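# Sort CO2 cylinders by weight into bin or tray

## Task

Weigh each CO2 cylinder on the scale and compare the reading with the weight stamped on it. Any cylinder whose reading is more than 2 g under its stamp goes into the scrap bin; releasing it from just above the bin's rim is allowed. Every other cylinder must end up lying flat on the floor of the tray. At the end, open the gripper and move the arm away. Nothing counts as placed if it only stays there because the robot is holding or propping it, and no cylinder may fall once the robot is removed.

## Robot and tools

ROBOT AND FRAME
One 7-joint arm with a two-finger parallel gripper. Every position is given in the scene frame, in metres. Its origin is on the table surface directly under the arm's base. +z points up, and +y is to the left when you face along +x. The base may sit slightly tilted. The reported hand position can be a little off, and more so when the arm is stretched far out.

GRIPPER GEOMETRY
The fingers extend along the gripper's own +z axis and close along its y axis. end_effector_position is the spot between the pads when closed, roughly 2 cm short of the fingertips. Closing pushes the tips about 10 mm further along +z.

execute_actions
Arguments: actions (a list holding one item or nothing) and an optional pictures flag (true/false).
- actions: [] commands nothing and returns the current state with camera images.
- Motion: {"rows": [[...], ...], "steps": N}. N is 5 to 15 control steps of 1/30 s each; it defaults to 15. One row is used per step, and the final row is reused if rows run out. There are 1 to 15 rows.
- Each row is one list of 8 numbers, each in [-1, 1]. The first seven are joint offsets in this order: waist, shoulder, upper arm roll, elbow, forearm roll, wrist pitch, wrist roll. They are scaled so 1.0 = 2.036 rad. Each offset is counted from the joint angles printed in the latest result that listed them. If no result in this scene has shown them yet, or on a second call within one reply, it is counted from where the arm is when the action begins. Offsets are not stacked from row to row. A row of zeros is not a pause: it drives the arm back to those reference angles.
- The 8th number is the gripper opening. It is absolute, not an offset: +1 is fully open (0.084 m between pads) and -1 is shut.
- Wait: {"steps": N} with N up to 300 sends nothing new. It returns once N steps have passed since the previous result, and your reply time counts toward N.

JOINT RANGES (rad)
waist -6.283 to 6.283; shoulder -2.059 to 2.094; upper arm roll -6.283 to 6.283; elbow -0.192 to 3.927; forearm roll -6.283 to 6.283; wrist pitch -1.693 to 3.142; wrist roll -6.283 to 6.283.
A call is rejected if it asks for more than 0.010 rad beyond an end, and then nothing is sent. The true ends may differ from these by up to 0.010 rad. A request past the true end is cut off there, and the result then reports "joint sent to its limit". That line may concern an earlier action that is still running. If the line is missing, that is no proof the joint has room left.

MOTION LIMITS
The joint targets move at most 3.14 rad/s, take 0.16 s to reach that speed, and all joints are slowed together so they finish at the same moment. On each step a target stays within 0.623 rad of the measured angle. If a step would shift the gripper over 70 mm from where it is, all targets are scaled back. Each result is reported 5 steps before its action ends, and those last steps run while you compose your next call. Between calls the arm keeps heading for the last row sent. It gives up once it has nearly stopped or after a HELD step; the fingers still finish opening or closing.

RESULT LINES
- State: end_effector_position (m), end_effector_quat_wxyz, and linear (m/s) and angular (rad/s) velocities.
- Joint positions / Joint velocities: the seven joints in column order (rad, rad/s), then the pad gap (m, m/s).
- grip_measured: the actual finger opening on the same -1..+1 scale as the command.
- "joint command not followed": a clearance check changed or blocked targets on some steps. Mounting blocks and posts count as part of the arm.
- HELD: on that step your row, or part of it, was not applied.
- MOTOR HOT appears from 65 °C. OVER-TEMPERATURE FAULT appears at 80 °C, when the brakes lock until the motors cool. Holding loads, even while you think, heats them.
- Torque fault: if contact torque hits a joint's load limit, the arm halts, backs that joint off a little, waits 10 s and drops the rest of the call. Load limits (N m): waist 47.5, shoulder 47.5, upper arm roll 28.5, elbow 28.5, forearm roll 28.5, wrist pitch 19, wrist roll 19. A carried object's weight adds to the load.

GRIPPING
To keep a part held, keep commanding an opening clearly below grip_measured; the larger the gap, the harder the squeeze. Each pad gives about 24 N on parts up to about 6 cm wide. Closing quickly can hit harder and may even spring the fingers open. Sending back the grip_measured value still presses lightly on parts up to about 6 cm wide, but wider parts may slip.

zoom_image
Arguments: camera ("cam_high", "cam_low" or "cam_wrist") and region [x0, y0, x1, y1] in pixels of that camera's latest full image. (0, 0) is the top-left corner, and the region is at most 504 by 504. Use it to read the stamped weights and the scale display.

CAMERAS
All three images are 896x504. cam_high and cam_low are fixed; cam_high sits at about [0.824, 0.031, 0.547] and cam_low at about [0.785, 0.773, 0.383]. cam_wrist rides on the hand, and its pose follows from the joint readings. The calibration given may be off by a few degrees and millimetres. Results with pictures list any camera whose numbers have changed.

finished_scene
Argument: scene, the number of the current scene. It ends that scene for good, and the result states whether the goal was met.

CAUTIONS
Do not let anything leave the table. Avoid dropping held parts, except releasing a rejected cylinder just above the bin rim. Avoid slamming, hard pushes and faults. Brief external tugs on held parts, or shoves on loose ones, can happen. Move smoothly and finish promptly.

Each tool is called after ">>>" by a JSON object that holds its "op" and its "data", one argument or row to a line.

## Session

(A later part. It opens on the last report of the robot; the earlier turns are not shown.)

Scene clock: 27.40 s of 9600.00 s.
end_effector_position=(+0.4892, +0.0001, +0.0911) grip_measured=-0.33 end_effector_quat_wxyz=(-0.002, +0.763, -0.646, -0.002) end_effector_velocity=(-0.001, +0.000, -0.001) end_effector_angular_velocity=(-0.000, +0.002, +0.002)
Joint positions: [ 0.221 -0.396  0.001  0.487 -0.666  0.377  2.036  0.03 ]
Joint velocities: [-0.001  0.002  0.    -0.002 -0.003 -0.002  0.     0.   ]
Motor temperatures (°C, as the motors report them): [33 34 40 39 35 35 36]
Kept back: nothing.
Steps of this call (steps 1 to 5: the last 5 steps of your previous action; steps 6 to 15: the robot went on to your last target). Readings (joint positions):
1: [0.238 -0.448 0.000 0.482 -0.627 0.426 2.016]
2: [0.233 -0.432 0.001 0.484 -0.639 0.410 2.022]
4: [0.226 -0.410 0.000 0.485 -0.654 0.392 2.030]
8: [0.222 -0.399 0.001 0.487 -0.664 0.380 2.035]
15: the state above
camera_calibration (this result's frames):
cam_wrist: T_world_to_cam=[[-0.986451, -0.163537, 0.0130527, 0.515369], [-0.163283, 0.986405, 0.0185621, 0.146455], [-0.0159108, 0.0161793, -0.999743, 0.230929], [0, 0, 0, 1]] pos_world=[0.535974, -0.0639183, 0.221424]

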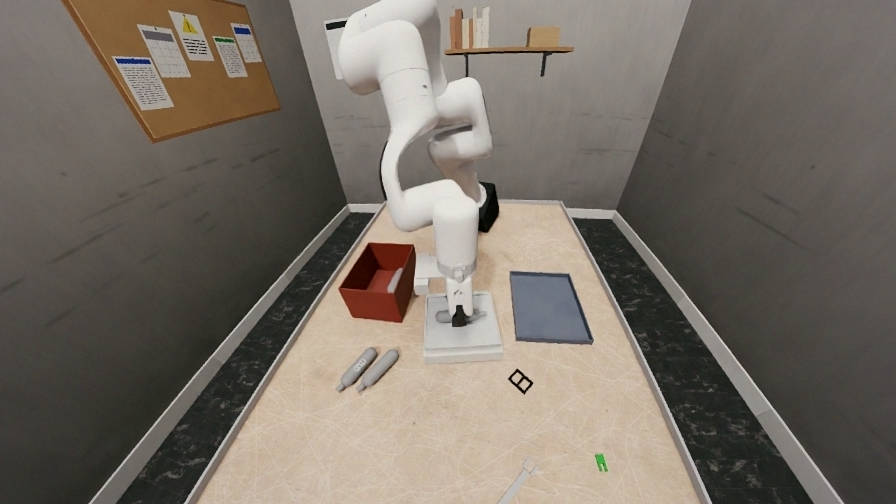

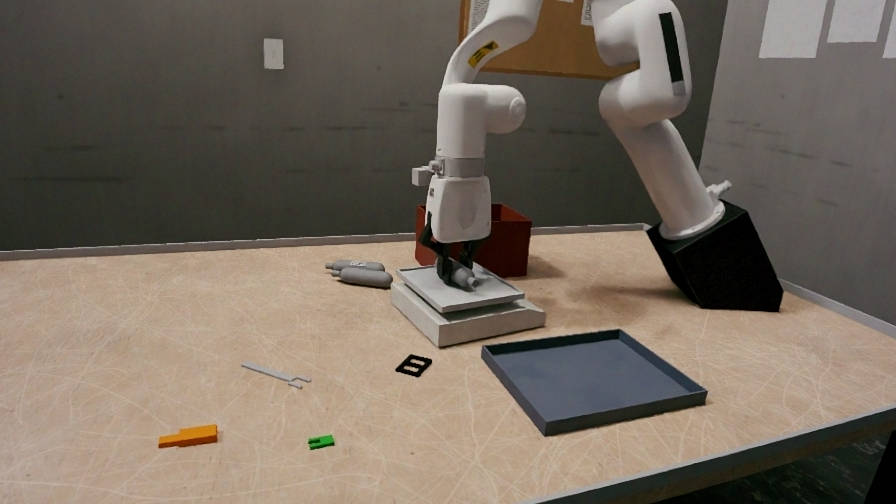

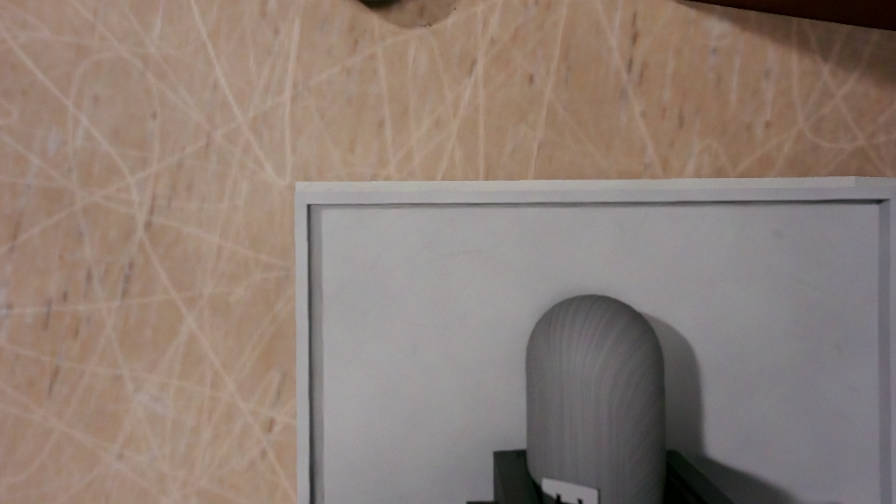

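>>> {"op": "execute_actions", "data": {
  "actions": [
    {"rows":[[0,0,0,0,0,0,0,-0.3],[0,0,0,0,0,0,0,-0.2],[0,0,0,0,0,0,0,-0.05],[0,0,0,0,0,0,0,0.1],[0,0,0,0,0,0,0,0.3]],"steps":10}
  ]
}}

>>> {"op": "execute_actions", "data": {
  "actions": [
    {"rows":[[0.033,-0.109,0,-0.008,0.0776,0.0948,-0.036,0.3]]}
  ]
}}

>>> {"op": "execute_actions", "data": {
  "actions": [
    {"steps":35}
  ],
  "pictures": true
}}

Scene clock: 27.73 s of 9600.00 s.
end_effector_position=(+0.4896, +0.0001, +0.0913) grip_measured=+0.17 end_effector_quat_wxyz=(-0.002, +0.763, -0.646, -0.002) end_effector_velocity=(+0.001, -0.001, +0.001) end_effector_angular_velocity=(-0.000, -0.003, -0.004)
Joint positions: [ 0.221 -0.396  0.001  0.488 -0.666  0.377  2.036  0.051]
Joint velocities: [ 0.    -0.002 -0.002  0.002  0.001  0.    -0.     0.204]
Motor temperatures (°C, as the motors report them): [33 34 40 39 35 35 36]
Steps of this call (steps 1 to 5: the robot went on to your last target; steps 6 to 10: the first 5 steps of this action). Readings (joint positions):
6: [0.221 -0.395 0.001 0.487 -0.666 0.377 2.036]
7: [0.221 -0.396 0.001 0.487 -0.666 0.377 2.036]
9: [0.221 -0.396 0.001 0.487 -0.666 0.377 2.036]
10: the state above

Scene clock: 28.23 s of 9600.00 s.
end_effector_position=(+0.4952, -0.0082, +0.1506) grip_measured=+0.29 end_effector_quat_wxyz=(-0.008, +0.743, -0.669, +0.005) end_effector_velocity=(-0.051, -0.003, +0.018) end_effector_angular_velocity=(+0.008, +0.122, -0.035)
Joint positions: [ 0.284 -0.606  0.001  0.475 -0.52   0.554  1.968  0.056]
Joint velocities: [ 0.057 -0.151 -0.008 -0.071  0.143  0.195 -0.068 -0.   ]
Motor temperatures (°C, as the motors report them): [33 34 40 39 35 35 36]
Steps of this call (steps 1 to 5: the last 5 steps of your previous action; steps 6 to 15: the first 10 steps of this action, its rows measured from where the robot was after step 5). Readings (joint positions):
5: [0.221 -0.396 0.001 0.487 -0.666 0.377 2.036]
6: [0.221 -0.396 0.001 0.487 -0.666 0.378 2.036]
7: [0.223 -0.400 0.001 0.486 -0.662 0.383 2.034]
9: [0.237 -0.444 0.000 0.480 -0.628 0.425 2.018]
13: [0.277 -0.586 0.001 0.478 -0.535 0.535 1.975]
15: the state above

Scene clock: 29.40 s of 9600.00 s.
end_effector_position=(+0.4918, -0.0084, +0.1525) grip_measured=+0.29 end_effector_quat_wxyz=(-0.006, +0.742, -0.670, +0.001) end_effector_velocity=(+0.000, -0.000, -0.000) end_effector_angular_velocity=(+0.002, +0.000, -0.003)
Joint positions: [ 0.288 -0.618  0.001  0.471 -0.508  0.57   1.962  0.056]
Joint velocities: [-0.     0.    -0.001  0.     0.003 -0.001 -0.     0.   ]
Motor temperatures (°C, as the motors report them): [33 34 40 39 35 35 36]
Kept back: nothing.
Steps of this call (steps 1 to 5: the last 5 steps of your previous action; steps 6 to 30: the robot went on to your last target; steps 31 to 35: nothing new was sent). Readings (joint positions):
1: [0.285 -0.609 0.001 0.473 -0.516 0.560 1.966]
2: [0.286 -0.612 0.001 0.471 -0.513 0.563 1.965]
4: [0.287 -0.614 0.001 0.470 -0.511 0.567 1.964]
8: [0.288 -0.616 0.001 0.471 -0.509 0.570 1.963]
35: the state above
The arm was judged still, so your last target was given up. Only a new action makes it travel on or press farther. Fingers that are still opening or closing keep moving.
camera_calibration (this result's frames):
cam_wrist: T_world_to_cam=[[-0.994986, -0.0999858, 0.00234036, 0.522053], [-0.0999265, 0.994826, 0.0183497, 0.123036], [-0.00416295, 0.0180238, -0.999829, 0.286815], [0, 0, 0, 1]] pos_world=[0.532924, -0.0753715, 0.283286]

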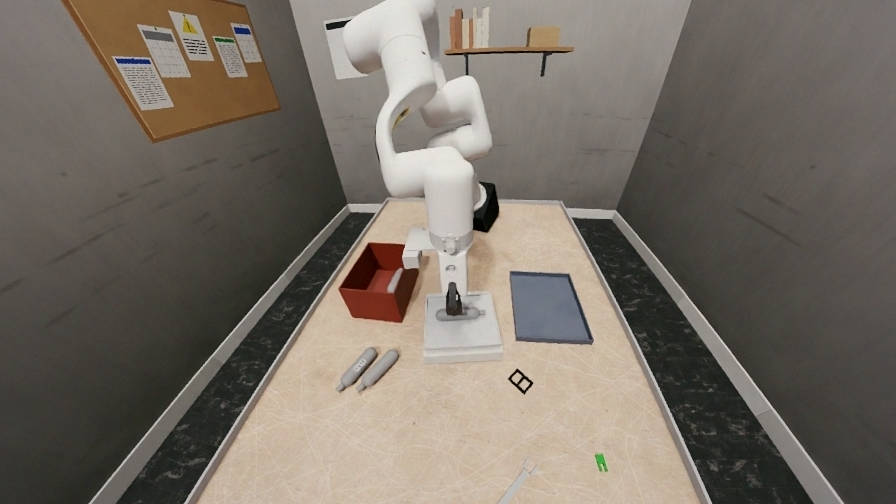

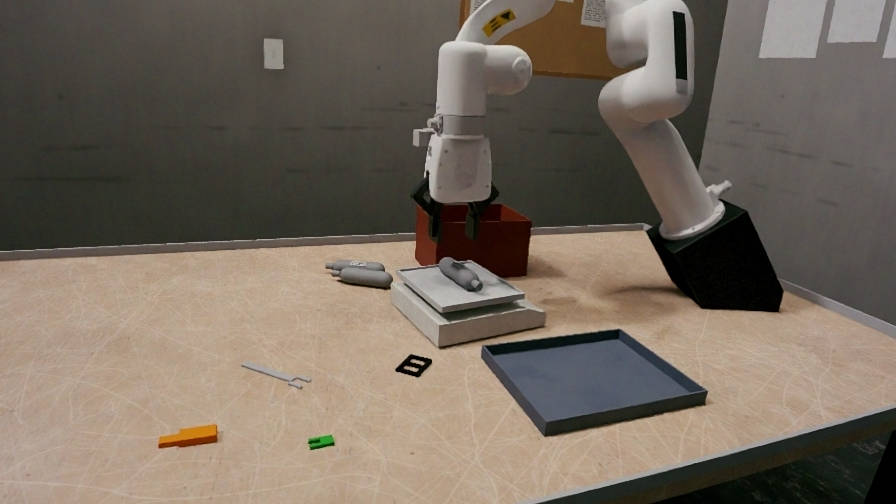

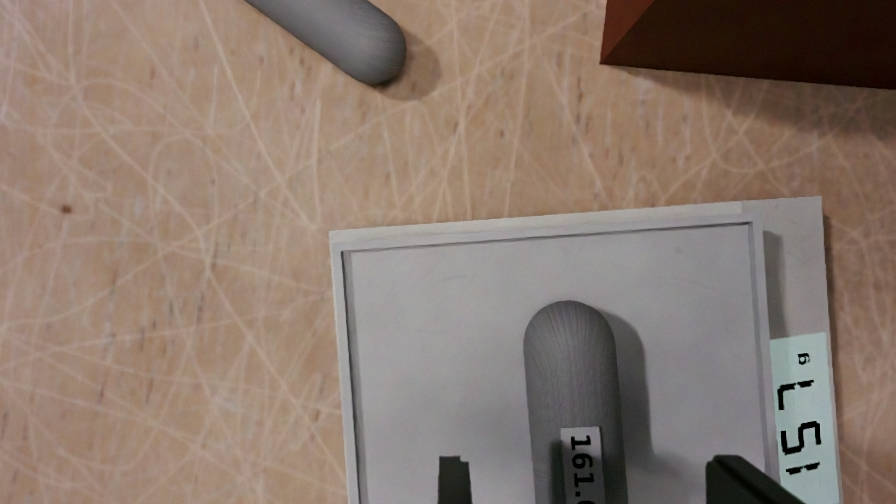

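>>> {"op": "execute_actions", "data": {
  "actions": [
    {"steps":60}
  ],
  "pictures": true
}}

Scene clock: 31.40 s of 9600.00 s.
end_effector_position=(+0.4918, -0.0084, +0.1525) grip_measured=+0.29 end_effector_quat_wxyz=(-0.006, +0.742, -0.670, +0.001) end_effector_velocity=(+0.000, -0.000, +0.000) end_effector_angular_velocity=(-0.000, -0.001, -0.000)
Joint positions: [ 0.288 -0.618  0.001  0.471 -0.508  0.57   1.962  0.056]
Joint velocities: [ 0.    -0.    -0.     0.    -0.001 -0.001  0.001 -0.   ]
Motor temperatures (°C, as the motors report them): [33 34 40 39 35 35 36]
Kept back: nothing.
Steps of this call (steps 1 to 60: nothing new was sent). Readings (joint positions):
1: [0.288 -0.618 0.001 0.471 -0.508 0.570 1.962]
2: [0.288 -0.618 0.001 0.471 -0.508 0.570 1.962]
4: [0.288 -0.618 0.001 0.471 -0.508 0.570 1.962]
8: [0.288 -0.618 0.001 0.471 -0.508 0.570 1.962]
60: the state above
camera_calibration (this result's frames):
cam_wrist: T_world_to_cam=[[-0.994986, -0.0999847, 0.00233412, 0.522055], [-0.0999255, 0.994826, 0.0183501, 0.123036], [-0.00415677, 0.0180248, -0.999829, 0.286814], [0, 0, 0, 1]] pos_world=[0.532924, -0.0753717, 0.283288]

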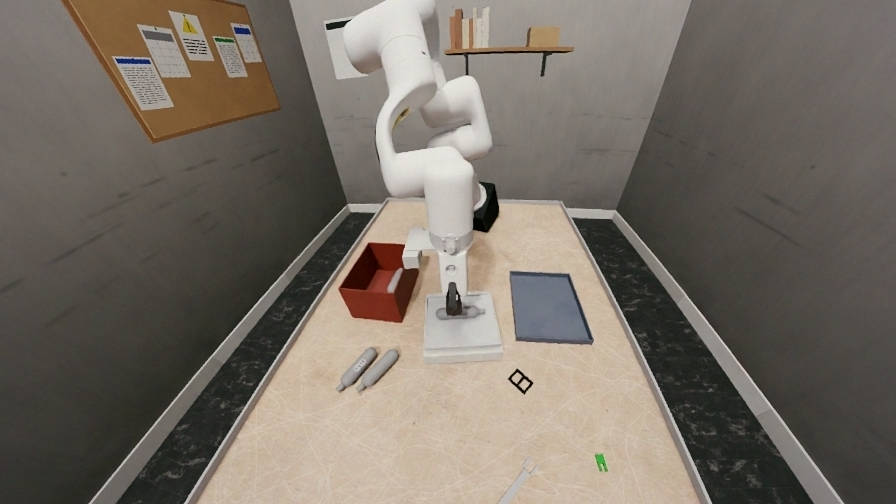

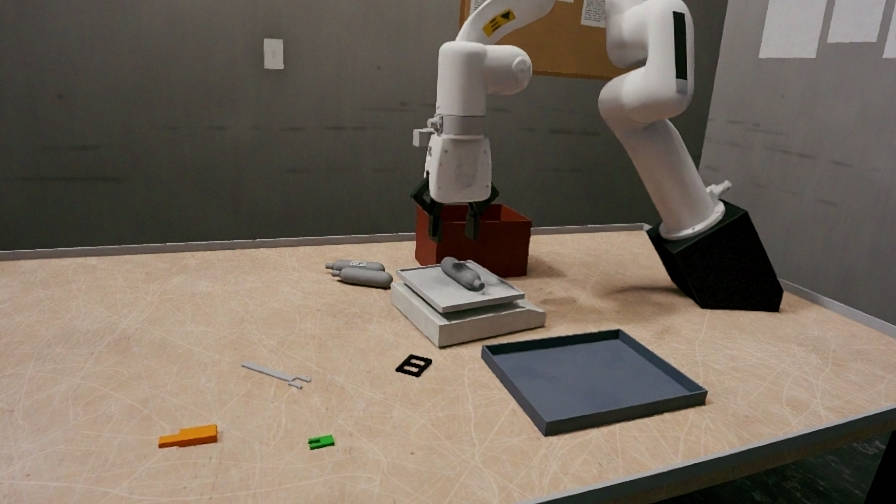

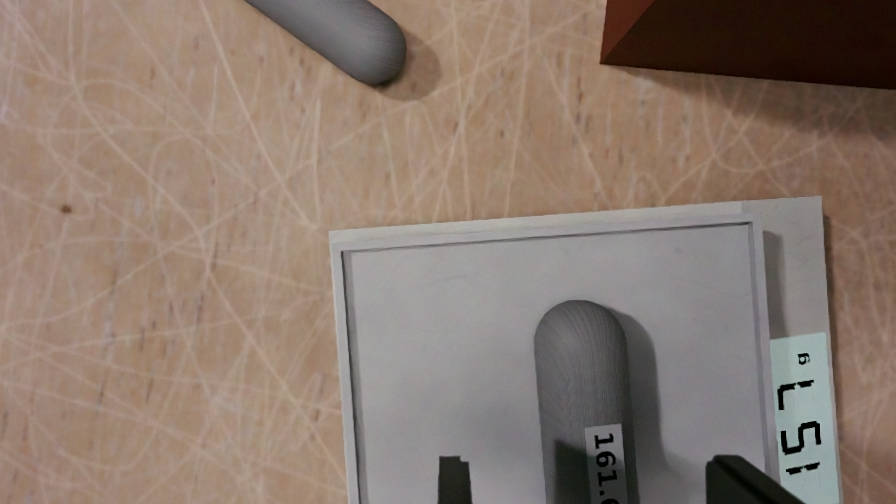

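Stable; scrap. It's creeping, so grab it now.

>>> {"op": "execute_actions", "data": {
  "actions": [
    {"rows":[[-0.016,0.05,0,-0.002,-0.039,-0.05,0.017,1],[-0.016,0.05,0,-0.002,-0.039,-0.05,0.017,1],[-0.016,0.05,0,-0.002,-0.039,-0.05,0.017,1],[-0.016,0.05,0,-0.002,-0.039,-0.05,0.017,1],[-0.016,0.05,0,-0.002,-0.039,-0.05,0.017,1],[-0.032,0.101,0,-0.004,-0.0776,-0.098,0.036,1]]}
  ]
}}

>>> {"op": "execute_actions", "data": {
  "actions": [
    {"steps":13}
  ]
}}

>>> {"op": "execute_actions", "data": {
  "actions": [
    {"rows":[[0,0,0,0,0,0,0,0.7],[0,0,0,0,0,0,0,0.4],[0,0,0,0,0,0,0,0.1],[0,0,0,0,0,0,0,-0.1],[0,0,0,0,0,0,0,-0.25],[0,0,0,0,0,0,0,-0.4],[0,0,0,0,0,0,0,-0.6],[0,0,0,0,0,0,0,-0.8]]}
  ]
}}

>>> {"op": "execute_actions", "data": {
  "actions": [
    {"rows":[[0.04,-0.16,0,0.01,0.1,0.15,-0.04,-0.8]]}
  ]
}}

Scene clock: 31.97 s of 9600.00 s.
end_effector_position=(+0.4860, -0.0011, +0.1044) grip_measured=+1.00 end_effector_quat_wxyz=(-0.003, +0.760, -0.650, -0.001) end_effector_velocity=(-0.102, +0.035, -0.206) end_effector_angular_velocity=(+0.034, +0.215, +0.203)
Joint positions: [ 0.237 -0.455  0.001  0.465 -0.633  0.412  2.02   0.084]
Joint velocities: [-0.183  0.635 -0.006 -0.074 -0.425 -0.501  0.202 -0.   ]
Motor temperatures (°C, as the motors report them): [33 34 40 39 35 35 36]
Steps of this call (steps 1 to 7: nothing new was sent; steps 8 to 17: the first 10 steps of this action). Readings (joint positions):
8: [0.288 -0.618 0.001 0.471 -0.508 0.570 1.963]
9: [0.287 -0.614 0.001 0.471 -0.512 0.564 1.964]
11: [0.274 -0.577 0.001 0.472 -0.543 0.525 1.978]
15: [0.252 -0.505 0.001 0.466 -0.596 0.458 2.002]
17: the state above

Scene clock: 32.40 s of 9600.00 s.
end_effector_position=(+0.4819, +0.0020, +0.0919) grip_measured=+1.00 end_effector_quat_wxyz=(-0.003, +0.764, -0.645, -0.005) end_effector_velocity=(-0.002, +0.001, -0.002) end_effector_angular_velocity=(-0.000, +0.005, +0.005)
Joint positions: [ 0.223 -0.413  0.001  0.463 -0.666  0.371  2.036  0.084]
Joint velocities: [-0.001  0.006  0.002 -0.002 -0.003 -0.002  0.001  0.   ]
Motor temperatures (°C, as the motors report them): [33 34 40 39 35 35 36]
Kept back: nothing.
Steps of this call (steps 1 to 5: the last 5 steps of your previous action; steps 6 to 13: the robot went on to your last target). Readings (joint positions):
1: [0.232 -0.438 0.000 0.463 -0.644 0.399 2.025]
2: [0.229 -0.428 0.000 0.461 -0.652 0.390 2.029]
4: [0.226 -0.419 0.001 0.461 -0.660 0.379 2.032]
8: [0.224 -0.415 0.001 0.464 -0.664 0.372 2.035]
13: the state above

Scene clock: 32.73 s of 9600.00 s.
end_effector_position=(+0.4818, +0.0019, +0.0919) grip_measured=-0.33 end_effector_quat_wxyz=(-0.003, +0.764, -0.645, -0.005) end_effector_velocity=(+0.002, -0.000, +0.001) end_effector_angular_velocity=(-0.001, -0.003, -0.001)
Joint positions: [ 0.223 -0.413  0.001  0.463 -0.666  0.371  2.036  0.03 ]
Joint velocities: [-0.    -0.002  0.     0.002  0.     0.001 -0.     0.   ]
Motor temperatures (°C, as the motors report them): [33 34 40 39 35 35 36]
Steps of this call (steps 1 to 10: the first 10 steps of this action). Readings (joint positions):
1: [0.223 -0.413 0.001 0.463 -0.666 0.371 2.036]
2: [0.223 -0.413 0.001 0.463 -0.666 0.371 2.036]
4: [0.223 -0.413 0.001 0.463 -0.666 0.371 2.036]
8: [0.223 -0.413 0.001 0.463 -0.666 0.371 2.036]
10: the state above

Scene clock: 33.23 s of 9600.00 s.
end_effector_position=(+0.5018, -0.0198, +0.1810) grip_measured=-0.33 end_effector_quat_wxyz=(-0.014, +0.728, -0.685, +0.018) end_effector_velocity=(+0.003, -0.026, +0.177) end_effector_angular_velocity=(+0.077, -0.068, -0.194)
Joint positions: [ 0.294 -0.702  0.001  0.486 -0.489  0.633  1.965  0.03 ]
Joint velocities: [ 0.139 -0.568  0.001  0.043  0.341  0.509 -0.137 -0.   ]
Motor temperatures (°C, as the motors report them): [33 34 40 39 35 35 36]
Steps of this call (steps 1 to 5: the last 5 steps of your previous action; steps 6 to 15: the first 10 steps of this action, its rows measured from where the robot was after step 5). Readings (joint positions):
5: [0.223 -0.413 0.001 0.463 -0.666 0.371 2.036]
6: [0.223 -0.413 0.001 0.463 -0.665 0.371 2.035]
7: [0.225 -0.417 0.001 0.463 -0.662 0.377 2.034]
9: [0.236 -0.461 0.000 0.462 -0.632 0.423 2.022]
13: [0.280 -0.641 0.001 0.480 -0.524 0.581 1.979]
15: the state above

>>> {"op": "execute_actions", "data": {
  "actions": [
    {"rows":[[-0.416,-0.063,0,-0.0525,0.418,0.008,0.115,-0.8]]}
  ]
}}

>>> {"op": "execute_actions", "data": {
  "actions": [
    {"steps":22}
  ]
}}

>>> {"op": "execute_actions", "data": {
  "actions": [
    {"rows":[[-0.02,0.0165,0,-0.05,0.025,-0.065,-0.02,-0.8]]}
  ]
}}

>>> {"op": "execute_actions", "data": {
  "actions": [
    {"steps":8}
  ],
  "pictures": true
}}

Scene clock: 33.83 s of 9600.00 s.
end_effector_position=(+0.4618, -0.1134, +0.1697) grip_measured=-0.33 end_effector_quat_wxyz=(-0.020, -0.466, +0.884, +0.025) end_effector_velocity=(-0.154, -0.391, -0.040) end_effector_angular_velocity=(-0.044, +0.214, -2.682)
Joint positions: [-0.03  -0.779  0.     0.435 -0.129  0.664  2.067  0.03 ]
Joint velocities: [-1.455 -0.14  -0.001 -0.156  1.375 -0.037  0.369 -0.   ]
Motor temperatures (°C, as the motors report them): [33 34 40 39 35 35 36]
Steps of this call (steps 1 to 5: the last 5 steps of your previous action; steps 6 to 8: the robot went on to your last target; steps 9 to 18: the first 10 steps of this action). Readings (joint positions):
9: [0.304 -0.736 0.001 0.482 -0.463 0.675 1.955]
10: [0.299 -0.737 0.001 0.482 -0.457 0.675 1.957]
12: [0.254 -0.744 0.004 0.475 -0.409 0.672 1.976]
16: [0.066 -0.769 -0.000 0.446 -0.224 0.667 2.040]
18: the state above

Scene clock: 34.57 s of 9600.00 s.
end_effector_position=(+0.3965, -0.2459, +0.1772) grip_measured=-0.33 end_effector_quat_wxyz=(+0.002, -0.006, +1.000, +0.003) end_effector_velocity=(-0.001, -0.004, +0.001) end_effector_angular_velocity=(-0.004, -0.005, -0.020)
Joint positions: [-0.551 -0.83   0.001  0.379  0.361  0.65   2.199  0.03 ]
Joint velocities: [-0.01  -0.001 -0.004  0.     0.008  0.     0.002 -0.   ]
Motor temperatures (°C, as the motors report them): [33 34 40 39 35 35 36]
Kept back: nothing.
Steps of this call (steps 1 to 5: the last 5 steps of your previous action; steps 6 to 22: the robot went on to your last target). Readings (joint positions):
1: [-0.079 -0.784 0.000 0.430 -0.083 0.663 2.079]
2: [-0.128 -0.789 -0.000 0.425 -0.038 0.661 2.091]
4: [-0.226 -0.798 0.000 0.414 0.054 0.659 2.116]
8: [-0.421 -0.817 0.000 0.393 0.237 0.653 2.166]
22: the state above

Scene clock: 34.90 s of 9600.00 s.
end_effector_position=(+0.3594, -0.2545, +0.1489) grip_measured=-0.33 end_effector_quat_wxyz=(-0.007, +0.024, +1.000, -0.013) end_effector_velocity=(+0.010, -0.025, +0.009) end_effector_angular_velocity=(-0.089, -0.059, -0.010)
Joint positions: [-0.59  -0.797  0.001  0.281  0.409  0.525  2.161  0.03 ]
Joint velocities: [-0.021 -0.002  0.006 -0.003  0.032 -0.1   -0.027  0.   ]
Motor temperatures (°C, as the motors report them): [33 34 40 39 35 35 36]
Steps of this call (steps 1 to 10: the first 10 steps of this action). Readings (joint positions):
1: [-0.551 -0.830 0.001 0.379 0.361 0.649 2.199]
2: [-0.553 -0.829 0.001 0.376 0.363 0.643 2.197]
4: [-0.566 -0.820 0.002 0.347 0.380 0.599 2.184]
8: [-0.587 -0.798 0.001 0.284 0.406 0.535 2.163]
10: the state above

Scene clock: 35.17 s of 9600.00 s.
end_effector_position=(+0.3589, -0.2557, +0.1487) grip_measured=-0.33 end_effector_quat_wxyz=(-0.006, +0.025, +1.000, -0.015) end_effector_velocity=(-0.002, +0.000, -0.002) end_effector_angular_velocity=(+0.001, +0.002, -0.006)
Joint positions: [-0.591 -0.797  0.001  0.278  0.412  0.518  2.159  0.03 ]
Joint velocities: [-0.002  0.002 -0.001 -0.005  0.003 -0.004 -0.    -0.   ]
Motor temperatures (°C, as the motors report them): [33 34 40 39 35 35 36]
Kept back: nothing.
Steps of this call (steps 1 to 5: the last 5 steps of your previous action; steps 6 to 8: the robot went on to your last target). Readings (joint positions):
1: [-0.590 -0.797 0.001 0.281 0.410 0.522 2.160]
2: [-0.591 -0.797 0.001 0.281 0.410 0.521 2.159]
4: [-0.591 -0.797 0.001 0.280 0.411 0.519 2.159]
8: the state above
camera_calibration (this result's frames):
cam_wrist: T_world_to_cam=[[0.0509717, 0.998542, -0.0177894, 0.273669], [0.9987, -0.0509488, 0.00173545, -0.303363], [0.000826567, -0.0178548, -0.99984, 0.275928], [0, 0, 0, 1]] pos_world=[0.288791, -0.2838, 0.281278]

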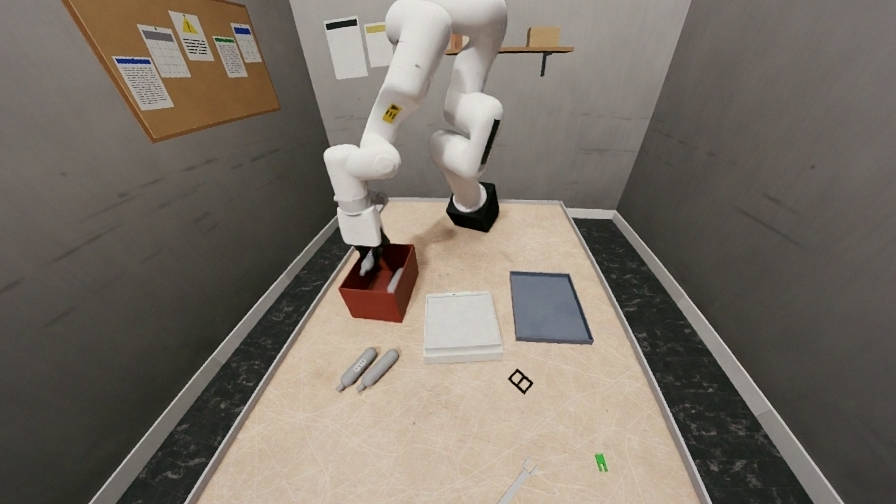

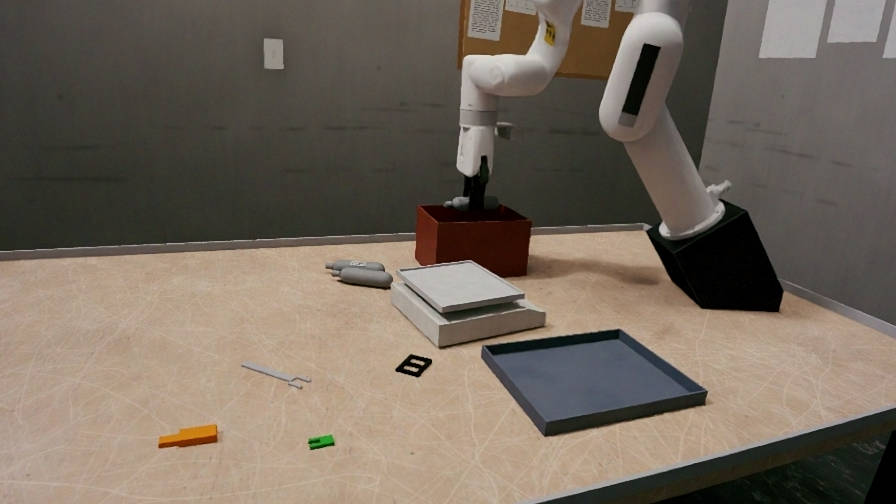

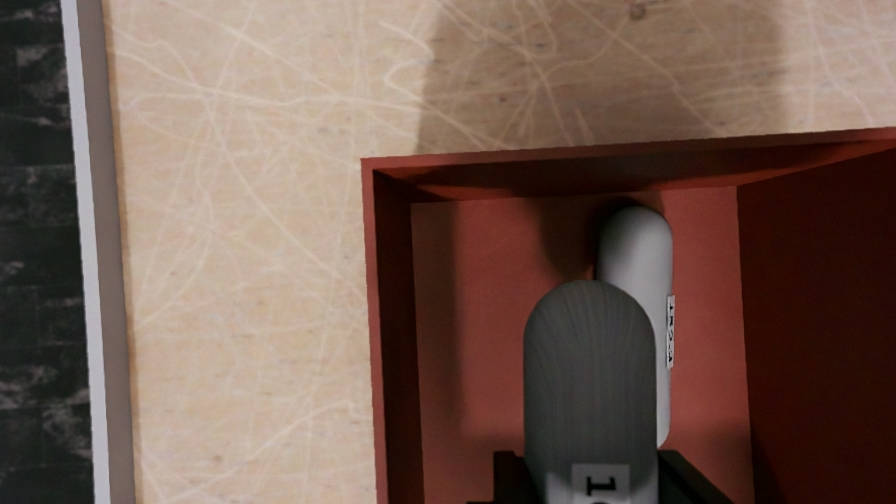

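>>> {"op": "execute_actions", "data": {
  "actions": [
    {"rows":[[0,0,0,0,0,0,0,0.4]],"steps":8}
  ]
}}

>>> {"op": "execute_actions", "data": {
  "actions": [
    {"rows":[[0,-0.05,0,0.03,0,0.08,0.05,0.4],[0,-0.05,0,0.03,0,0.08,0.05,0.4],[0,-0.05,0,0.03,0,0.08,0.05,0.4],[0,-0.05,0,0.03,0,0.08,0.05,0.4],[0,-0.05,0,0.03,0,0.08,0.05,0.4],[0.143,0.096,0,0.231,-0.153,0.119,0.4,0.2]]}
  ]
}}

>>> {"op": "execute_actions", "data": {
  "actions": [
    {"steps":12}
  ]
}}

Scene clock: 35.93 s of 9600.00 s.
end_effector_position=(+0.3589, -0.2559, +0.1488) grip_measured=+0.06 end_effector_quat_wxyz=(-0.006, +0.025, +1.000, -0.015) end_effector_velocity=(+0.007, -0.004, +0.005) end_effector_angular_velocity=(-0.010, -0.012, +0.004)
Joint positions: [-0.592 -0.797  0.001  0.278  0.412  0.517  2.158  0.047]
Joint velocities: [ 0.001 -0.003 -0.001  0.013 -0.002 -0.001  0.001  0.211]
Motor temperatures (°C, as the motors report them): [33 34 40 39 35 35 36]
Steps of this call (steps 1 to 15: the robot went on to your last target; steps 16 to 20: nothing new was sent; steps 21 to 23: the first 3 steps of this action). Readings (joint positions):
21: [-0.592 -0.796 0.001 0.278 0.412 0.517 2.158]
22: [-0.592 -0.796 0.001 0.278 0.412 0.517 2.158]
23: the state above

Scene clock: 36.43 s of 9600.00 s.
end_effector_position=(+0.4102, -0.2457, +0.1878) grip_measured=+0.19 end_effector_quat_wxyz=(+0.010, +0.065, +0.998, +0.004) end_effector_velocity=(+0.381, +0.035, +0.055) end_effector_angular_velocity=(+0.125, +0.148, -0.348)
Joint positions: [-0.537 -0.837 -0.     0.412  0.352  0.672  2.367  0.052]
Joint velocities: [ 0.781  0.808  0.015  1.107 -0.817  0.206  1.696 -0.   ]
Motor temperatures (°C, as the motors report them): [33 34 40 39 35 35 36]
Steps of this call (steps 1 to 5: the last 5 steps of your previous action; steps 6 to 15: the first 10 steps of this action, its rows measured from where the robot was after step 5). Readings (joint positions):
5: [-0.592 -0.797 0.001 0.279 0.412 0.518 2.159]
6: [-0.592 -0.797 0.001 0.279 0.412 0.518 2.159]
7: [-0.592 -0.799 0.001 0.280 0.412 0.524 2.162]
9: [-0.592 -0.826 0.001 0.294 0.412 0.570 2.191]
13: [-0.579 -0.876 0.000 0.352 0.397 0.656 2.274]
15: the state above

Scene clock: 36.83 s of 9600.00 s.
end_effector_position=(+0.5193, -0.2236, +0.2016) grip_measured=+0.19 end_effector_quat_wxyz=(-0.013, +0.162, +0.987, +0.007) end_effector_velocity=(+0.024, +0.002, +0.000) end_effector_angular_velocity=(-0.010, +0.034, -0.134)
Joint positions: [-0.308 -0.608  0.002  0.738  0.108  0.757  2.952  0.052]
Joint velocities: [ 0.074  0.076 -0.025  0.1   -0.094  0.042  0.242 -0.   ]
Motor temperatures (°C, as the motors report them): [33 34 40 39 35 35 36]
Kept back: nothing.
Steps of this call (steps 1 to 5: the last 5 steps of your previous action; steps 6 to 12: the robot went on to your last target). Readings (joint positions):
1: [-0.510 -0.810 0.001 0.450 0.324 0.679 2.427]
2: [-0.484 -0.783 0.001 0.488 0.296 0.688 2.491]
4: [-0.432 -0.732 0.001 0.561 0.241 0.707 2.624]
8: [-0.338 -0.638 0.003 0.695 0.142 0.744 2.869]
12: the state above

Deltas: .212,.337,0,.170,-.209,-.195,.488.

>>> {"op": "execute_actions", "data": {
  "actions": [
    {"rows":[[0.104,0.1653,0,0.0835,-0.1027,-0.0957,0.24,0.2]]}
  ]
}}

>>> {"op": "execute_actions", "data": {
  "actions": [
    {"steps":18}
  ],
  "pictures": true
}}

Scene clock: 37.33 s of 9600.00 s.
end_effector_position=(+0.5838, -0.1878, +0.1441) grip_measured=+0.19 end_effector_quat_wxyz=(-0.007, +0.220, +0.976, -0.001) end_effector_velocity=(+0.223, +0.212, -0.243) end_effector_angular_velocity=(+0.013, -0.079, -0.333)
Joint positions: [-0.148 -0.354  0.003  0.866 -0.049  0.613  3.32   0.052]
Joint velocities: [ 0.586  0.952  0.016  0.445 -0.562 -0.55   1.302 -0.   ]
Motor temperatures (°C, as the motors report them): [33 34 40 39 35 35 36]
Steps of this call (steps 1 to 5: the robot went on to your last target; steps 6 to 15: the first 10 steps of this action). Readings (joint positions):
6: [-0.302 -0.602 0.001 0.747 0.101 0.760 2.971]
7: [-0.299 -0.599 0.000 0.749 0.098 0.757 2.977]
9: [-0.279 -0.568 -0.001 0.766 0.078 0.737 3.026]
13: [-0.190 -0.423 0.002 0.834 -0.008 0.653 3.225]
15: the state above

Scene clock: 37.93 s of 9600.00 s.
end_effector_position=(+0.6046, -0.1687, +0.1243) grip_measured=+0.19 end_effector_quat_wxyz=(-0.000, +0.236, +0.972, +0.001) end_effector_velocity=(+0.001, +0.002, -0.001) end_effector_angular_velocity=(+0.001, +0.000, +0.004)
Joint positions: [-0.096 -0.272  0.002  0.908 -0.1    0.562  3.44   0.052]
Joint velocities: [ 0.002  0.003  0.002  0.002 -0.002 -0.001  0.001  0.   ]
Motor temperatures (°C, as the motors report them): [33 34 40 39 35 35 36]
Kept back: nothing.
Steps of this call (steps 1 to 5: the last 5 steps of your previous action; steps 6 to 18: the robot went on to your last target). Readings (joint positions):
1: [-0.130 -0.325 0.004 0.880 -0.066 0.596 3.359]
2: [-0.117 -0.305 0.005 0.889 -0.078 0.585 3.387]
4: [-0.104 -0.285 0.005 0.898 -0.090 0.572 3.417]
8: [-0.099 -0.276 0.001 0.906 -0.098 0.564 3.435]
18: the state above
camera_calibration (this result's frames):
cam_wrist: T_world_to_cam=[[0.460273, 0.88766, 0.014414, -0.0963454], [0.887618, -0.460437, 0.0114431, -0.547422], [0.0167943, 0.00752717, -0.999831, 0.247469], [0, 0, 0, 1]] pos_world=[0.526091, -0.168395, 0.25508]

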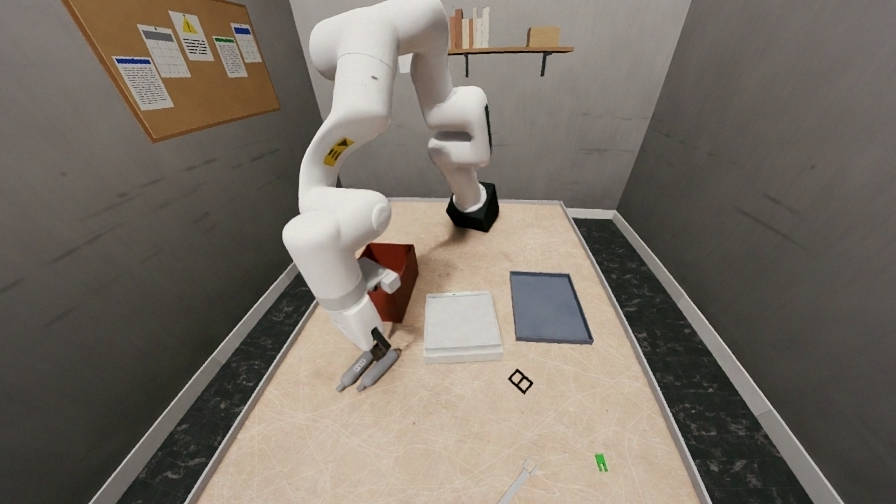

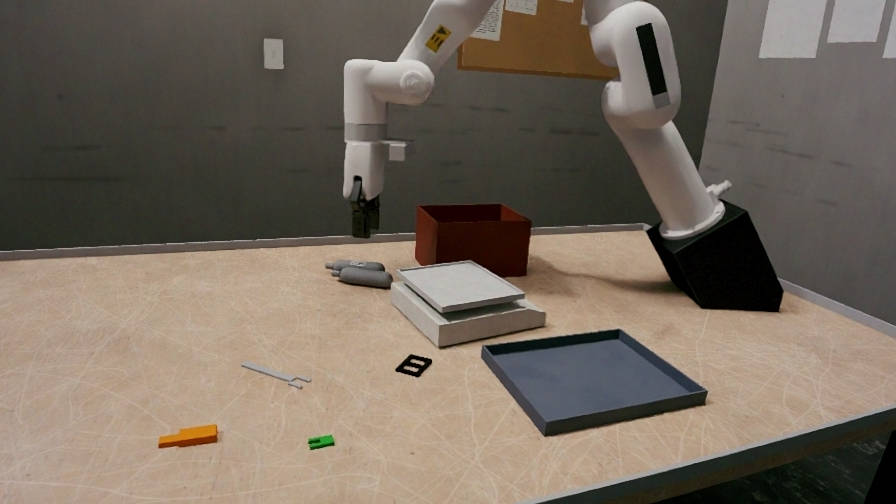

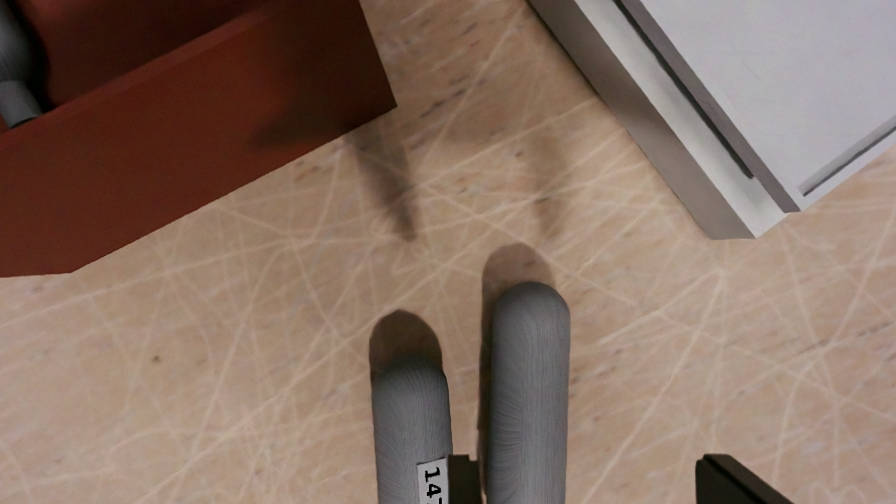

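>>> {"op": "execute_actions", "data": {
  "actions": [
    {"rows":[[-0.001,0.045,0,0.003,-0.007,-0.04,0.006,0.2],[-0.001,0.045,0,0.003,-0.007,-0.04,0.006,0.2],[-0.001,0.045,0,0.003,-0.007,-0.04,0.006,0.2],[-0.001,0.045,0,0.003,-0.007,-0.04,0.006,0.2],[-0.001,0.045,0,0.003,-0.007,-0.04,0.006,0.2],[-0.003,0.09,0,0.01,-0.014,-0.078,0.012,0.2]]}
  ]
}}

>>> {"op": "execute_actions", "data": {
  "actions": [
    {"rows":[[-0.001,0.01,0,0.002,-0.001,-0.008,0.001,0.2],[-0.001,0.01,0,0.002,-0.001,-0.008,0.001,0.2],[-0.001,0.01,0,0.002,-0.001,-0.008,0.001,0.2],[-0.001,0.02,0,0.004,-0.003,-0.016,0.003,0.2],[-0.001,0.02,0,0.004,-0.003,-0.016,0.003,0.2],[-0.001,0.02,0,0.004,-0.003,-0.016,0.003,0.2],[-0.002,0.03,0,0.007,-0.004,-0.025,0.004,0.2],[-0.002,0.03,0,0.007,-0.004,-0.025,0.004,0.2],[-0.002,0.03,0,0.007,-0.004,-0.025,0.004,0.2],[-0.002,0.038,0,0.009,-0.005,-0.031,0.005,0.2],[-0.002,0.038,0,0.009,-0.005,-0.031,0.005,0.2],[-0.002,0.038,0,0.009,-0.005,-0.031,0.005,0.2],[-0.003,0.045,0,0.01,-0.006,-0.037,0.006,0.2]]}
  ]
}}

>>> {"op": "execute_actions", "data": {
  "actions": [
    {"steps":15}
  ],
  "pictures": true
}}

Scene clock: 38.87 s of 9600.00 s.
end_effector_position=(+0.6057, -0.1659, +0.0688) grip_measured=+0.19 end_effector_quat_wxyz=(-0.002, +0.234, +0.972, +0.001) end_effector_velocity=(-0.050, +0.022, -0.220) end_effector_angular_velocity=(+0.037, +0.134, +0.013)
Joint positions: [-0.101 -0.124  0.002  0.924 -0.123  0.434  3.46   0.052]
Joint velocities: [-0.021  0.539 -0.002  0.024 -0.071 -0.375  0.059 -0.   ]
Motor temperatures (°C, as the motors report them): [33 34 40 39 35 35 36]
Steps of this call (steps 1 to 15: the robot went on to your last target; steps 16 to 18: nothing new was sent; steps 19 to 28: the first 10 steps of this action). Readings (joint positions):
19: [-0.096 -0.271 0.002 0.908 -0.101 0.562 3.441]
20: [-0.096 -0.268 0.002 0.909 -0.101 0.556 3.441]
22: [-0.097 -0.234 0.002 0.915 -0.107 0.523 3.446]
26: [-0.099 -0.168 0.002 0.915 -0.117 0.471 3.454]
28: the state above

Scene clock: 39.37 s of 9600.00 s.
end_effector_position=(+0.6048, -0.1646, +0.0382) grip_measured=+0.19 end_effector_quat_wxyz=(-0.002, +0.235, +0.972, +0.001) end_effector_velocity=(-0.005, +0.000, -0.059) end_effector_angular_velocity=(+0.002, +0.002, -0.008)
Joint positions: [-0.105 -0.04   0.002  0.938 -0.135  0.365  3.471  0.052]
Joint velocities: [-0.011  0.162 -0.003  0.027 -0.02  -0.132  0.021  0.   ]
Motor temperatures (°C, as the motors report them): [33 34 40 39 35 35 36]
Steps of this call (steps 1 to 5: the last 5 steps of your previous action; steps 6 to 15: the first 10 steps of this action, its rows measured from where the robot was after step 5). Readings (joint positions):
5: [-0.102 -0.093 0.002 0.927 -0.128 0.408 3.464]
6: [-0.102 -0.092 0.002 0.928 -0.128 0.406 3.464]
7: [-0.103 -0.089 0.002 0.930 -0.129 0.402 3.465]
9: [-0.103 -0.080 0.002 0.931 -0.130 0.395 3.466]
13: [-0.104 -0.054 0.002 0.935 -0.134 0.375 3.470]
15: the state above

Scene clock: 39.87 s of 9600.00 s.
end_effector_position=(+0.6048, -0.1645, +0.0248) grip_measured=+0.19 end_effector_quat_wxyz=(-0.001, +0.235, +0.972, +0.002) end_effector_velocity=(-0.002, +0.001, -0.002) end_effector_angular_velocity=(+0.001, +0.004, +0.000)
Joint positions: [-0.108 -0.002  0.002  0.947 -0.14   0.332  3.476  0.052]
Joint velocities: [-0.     0.003  0.    -0.002 -0.001 -0.001  0.001  0.   ]
Motor temperatures (°C, as the motors report them): [33 34 40 39 35 35 36]
Kept back: nothing.
Steps of this call (steps 1 to 5: the last 5 steps of your previous action; steps 6 to 15: the robot went on to your last target). Readings (joint positions):
1: [-0.106 -0.034 0.002 0.940 -0.136 0.359 3.472]
2: [-0.106 -0.028 0.002 0.942 -0.137 0.354 3.473]
4: [-0.106 -0.017 0.002 0.944 -0.138 0.345 3.474]
8: [-0.108 -0.003 0.002 0.946 -0.140 0.335 3.476]
15: the state above
camera_calibration (this result's frames):
cam_wrist: T_world_to_cam=[[0.458693, 0.888461, 0.0154431, -0.0976942], [0.888451, -0.458862, 0.0100194, -0.544725], [0.0159882, 0.00912462, -0.999831, 0.148707], [0, 0, 0, 1]] pos_world=[0.526395, -0.164513, 0.155648]

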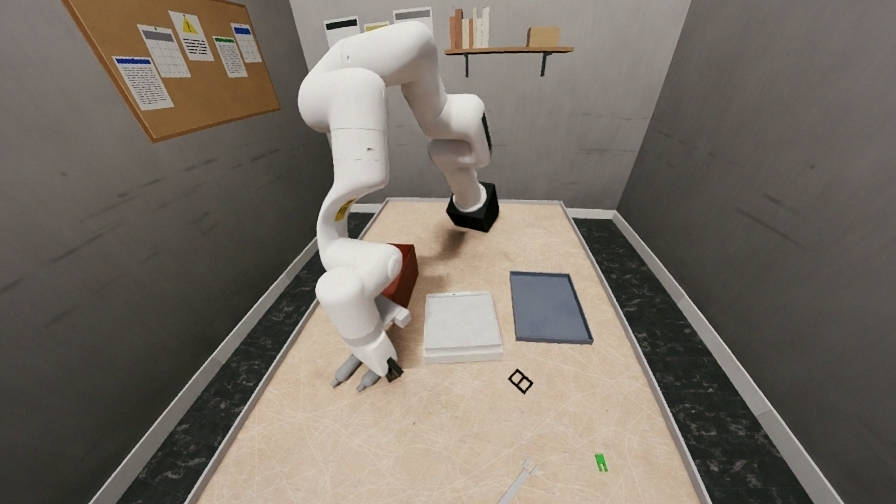

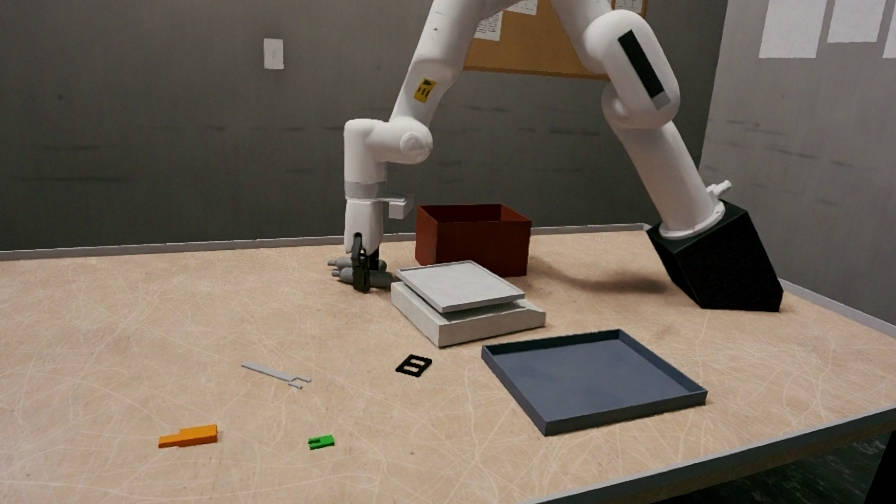

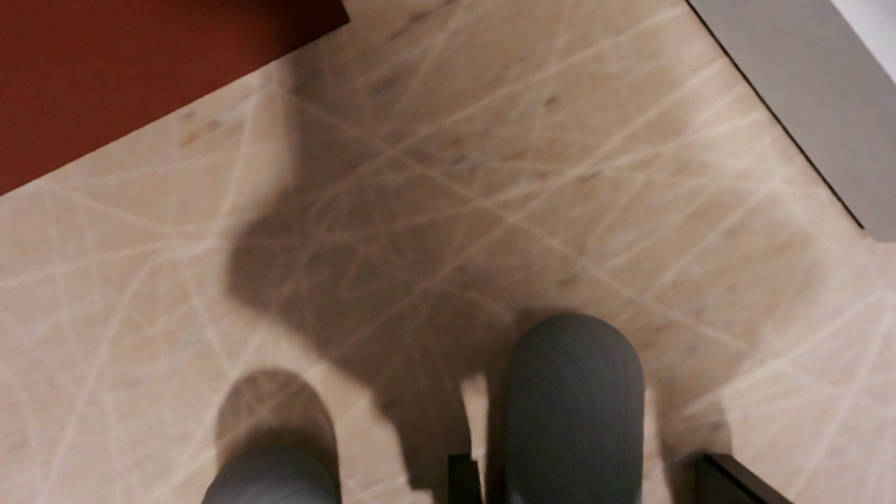

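>>> {"op": "execute_actions", "data": {
  "actions": [
    {"rows":[[0,0,0,0,0,0,0,0.0],[0,0,0,0,0,0,0,-0.15],[0,0,0,0,0,0,0,-0.25],[0,0,0,0,0,0,0,-0.4],[0,0,0,0,0,0,0,-0.6],[0,0,0,0,0,0,0,-0.8]],"steps":12}
  ]
}}

>>> {"op": "execute_actions", "data": {
  "actions": [
    {"rows":[[0.01,-0.17,0,-0.02,0.025,0.15,-0.05,-0.8]]}
  ]
}}

Scene clock: 40.27 s of 9600.00 s.
end_effector_position=(+0.6048, -0.1645, +0.0248) grip_measured=-0.33 end_effector_quat_wxyz=(-0.001, +0.235, +0.972, +0.002) end_effector_velocity=(-0.001, +0.001, -0.001) end_effector_angular_velocity=(+0.001, +0.003, +0.001)
Joint positions: [-0.108 -0.002  0.002  0.947 -0.14   0.332  3.476  0.03 ]
Joint velocities: [ 0.     0.001  0.001 -0.001  0.001  0.001 -0.001 -0.   ]
Motor temperatures (°C, as the motors report them): [33 34 40 39 35 35 36]
Steps of this call (steps 1 to 5: the robot went on to your last target; steps 6 to 12: the first 7 steps of this action). Readings (joint positions):
6: [-0.108 -0.001 0.002 0.947 -0.140 0.332 3.476]
7: [-0.108 -0.001 0.002 0.947 -0.140 0.332 3.476]
9: [-0.108 -0.002 0.002 0.947 -0.140 0.332 3.476]
12: the state above

Scene clock: 40.77 s of 9600.00 s.
end_effector_position=(+0.6090, -0.1682, +0.1309) grip_measured=-0.33 end_effector_quat_wxyz=(+0.003, +0.213, +0.977, +0.002) end_effector_velocity=(-0.020, +0.002, +0.357) end_effector_angular_velocity=(+0.015, -0.076, +0.145)
Joint positions: [-0.092 -0.281  0.002  0.918 -0.1    0.574  3.395  0.03 ]
Joint velocities: [ 0.053 -0.944 -0.    -0.101  0.131  0.772 -0.257  0.   ]
Motor temperatures (°C, as the motors report them): [33 34 40 39 35 35 36]
Steps of this call (steps 1 to 5: the last 5 steps of your previous action; steps 6 to 15: the first 10 steps of this action, its rows measured from where the robot was after step 5). Readings (joint positions):
5: [-0.108 -0.002 0.002 0.947 -0.140 0.332 3.476]
6: [-0.108 -0.002 0.002 0.947 -0.140 0.333 3.476]
7: [-0.108 -0.006 0.002 0.946 -0.140 0.338 3.474]
9: [-0.105 -0.046 0.002 0.936 -0.133 0.381 3.461]
13: [-0.096 -0.208 0.002 0.926 -0.110 0.512 3.416]
15: the state above


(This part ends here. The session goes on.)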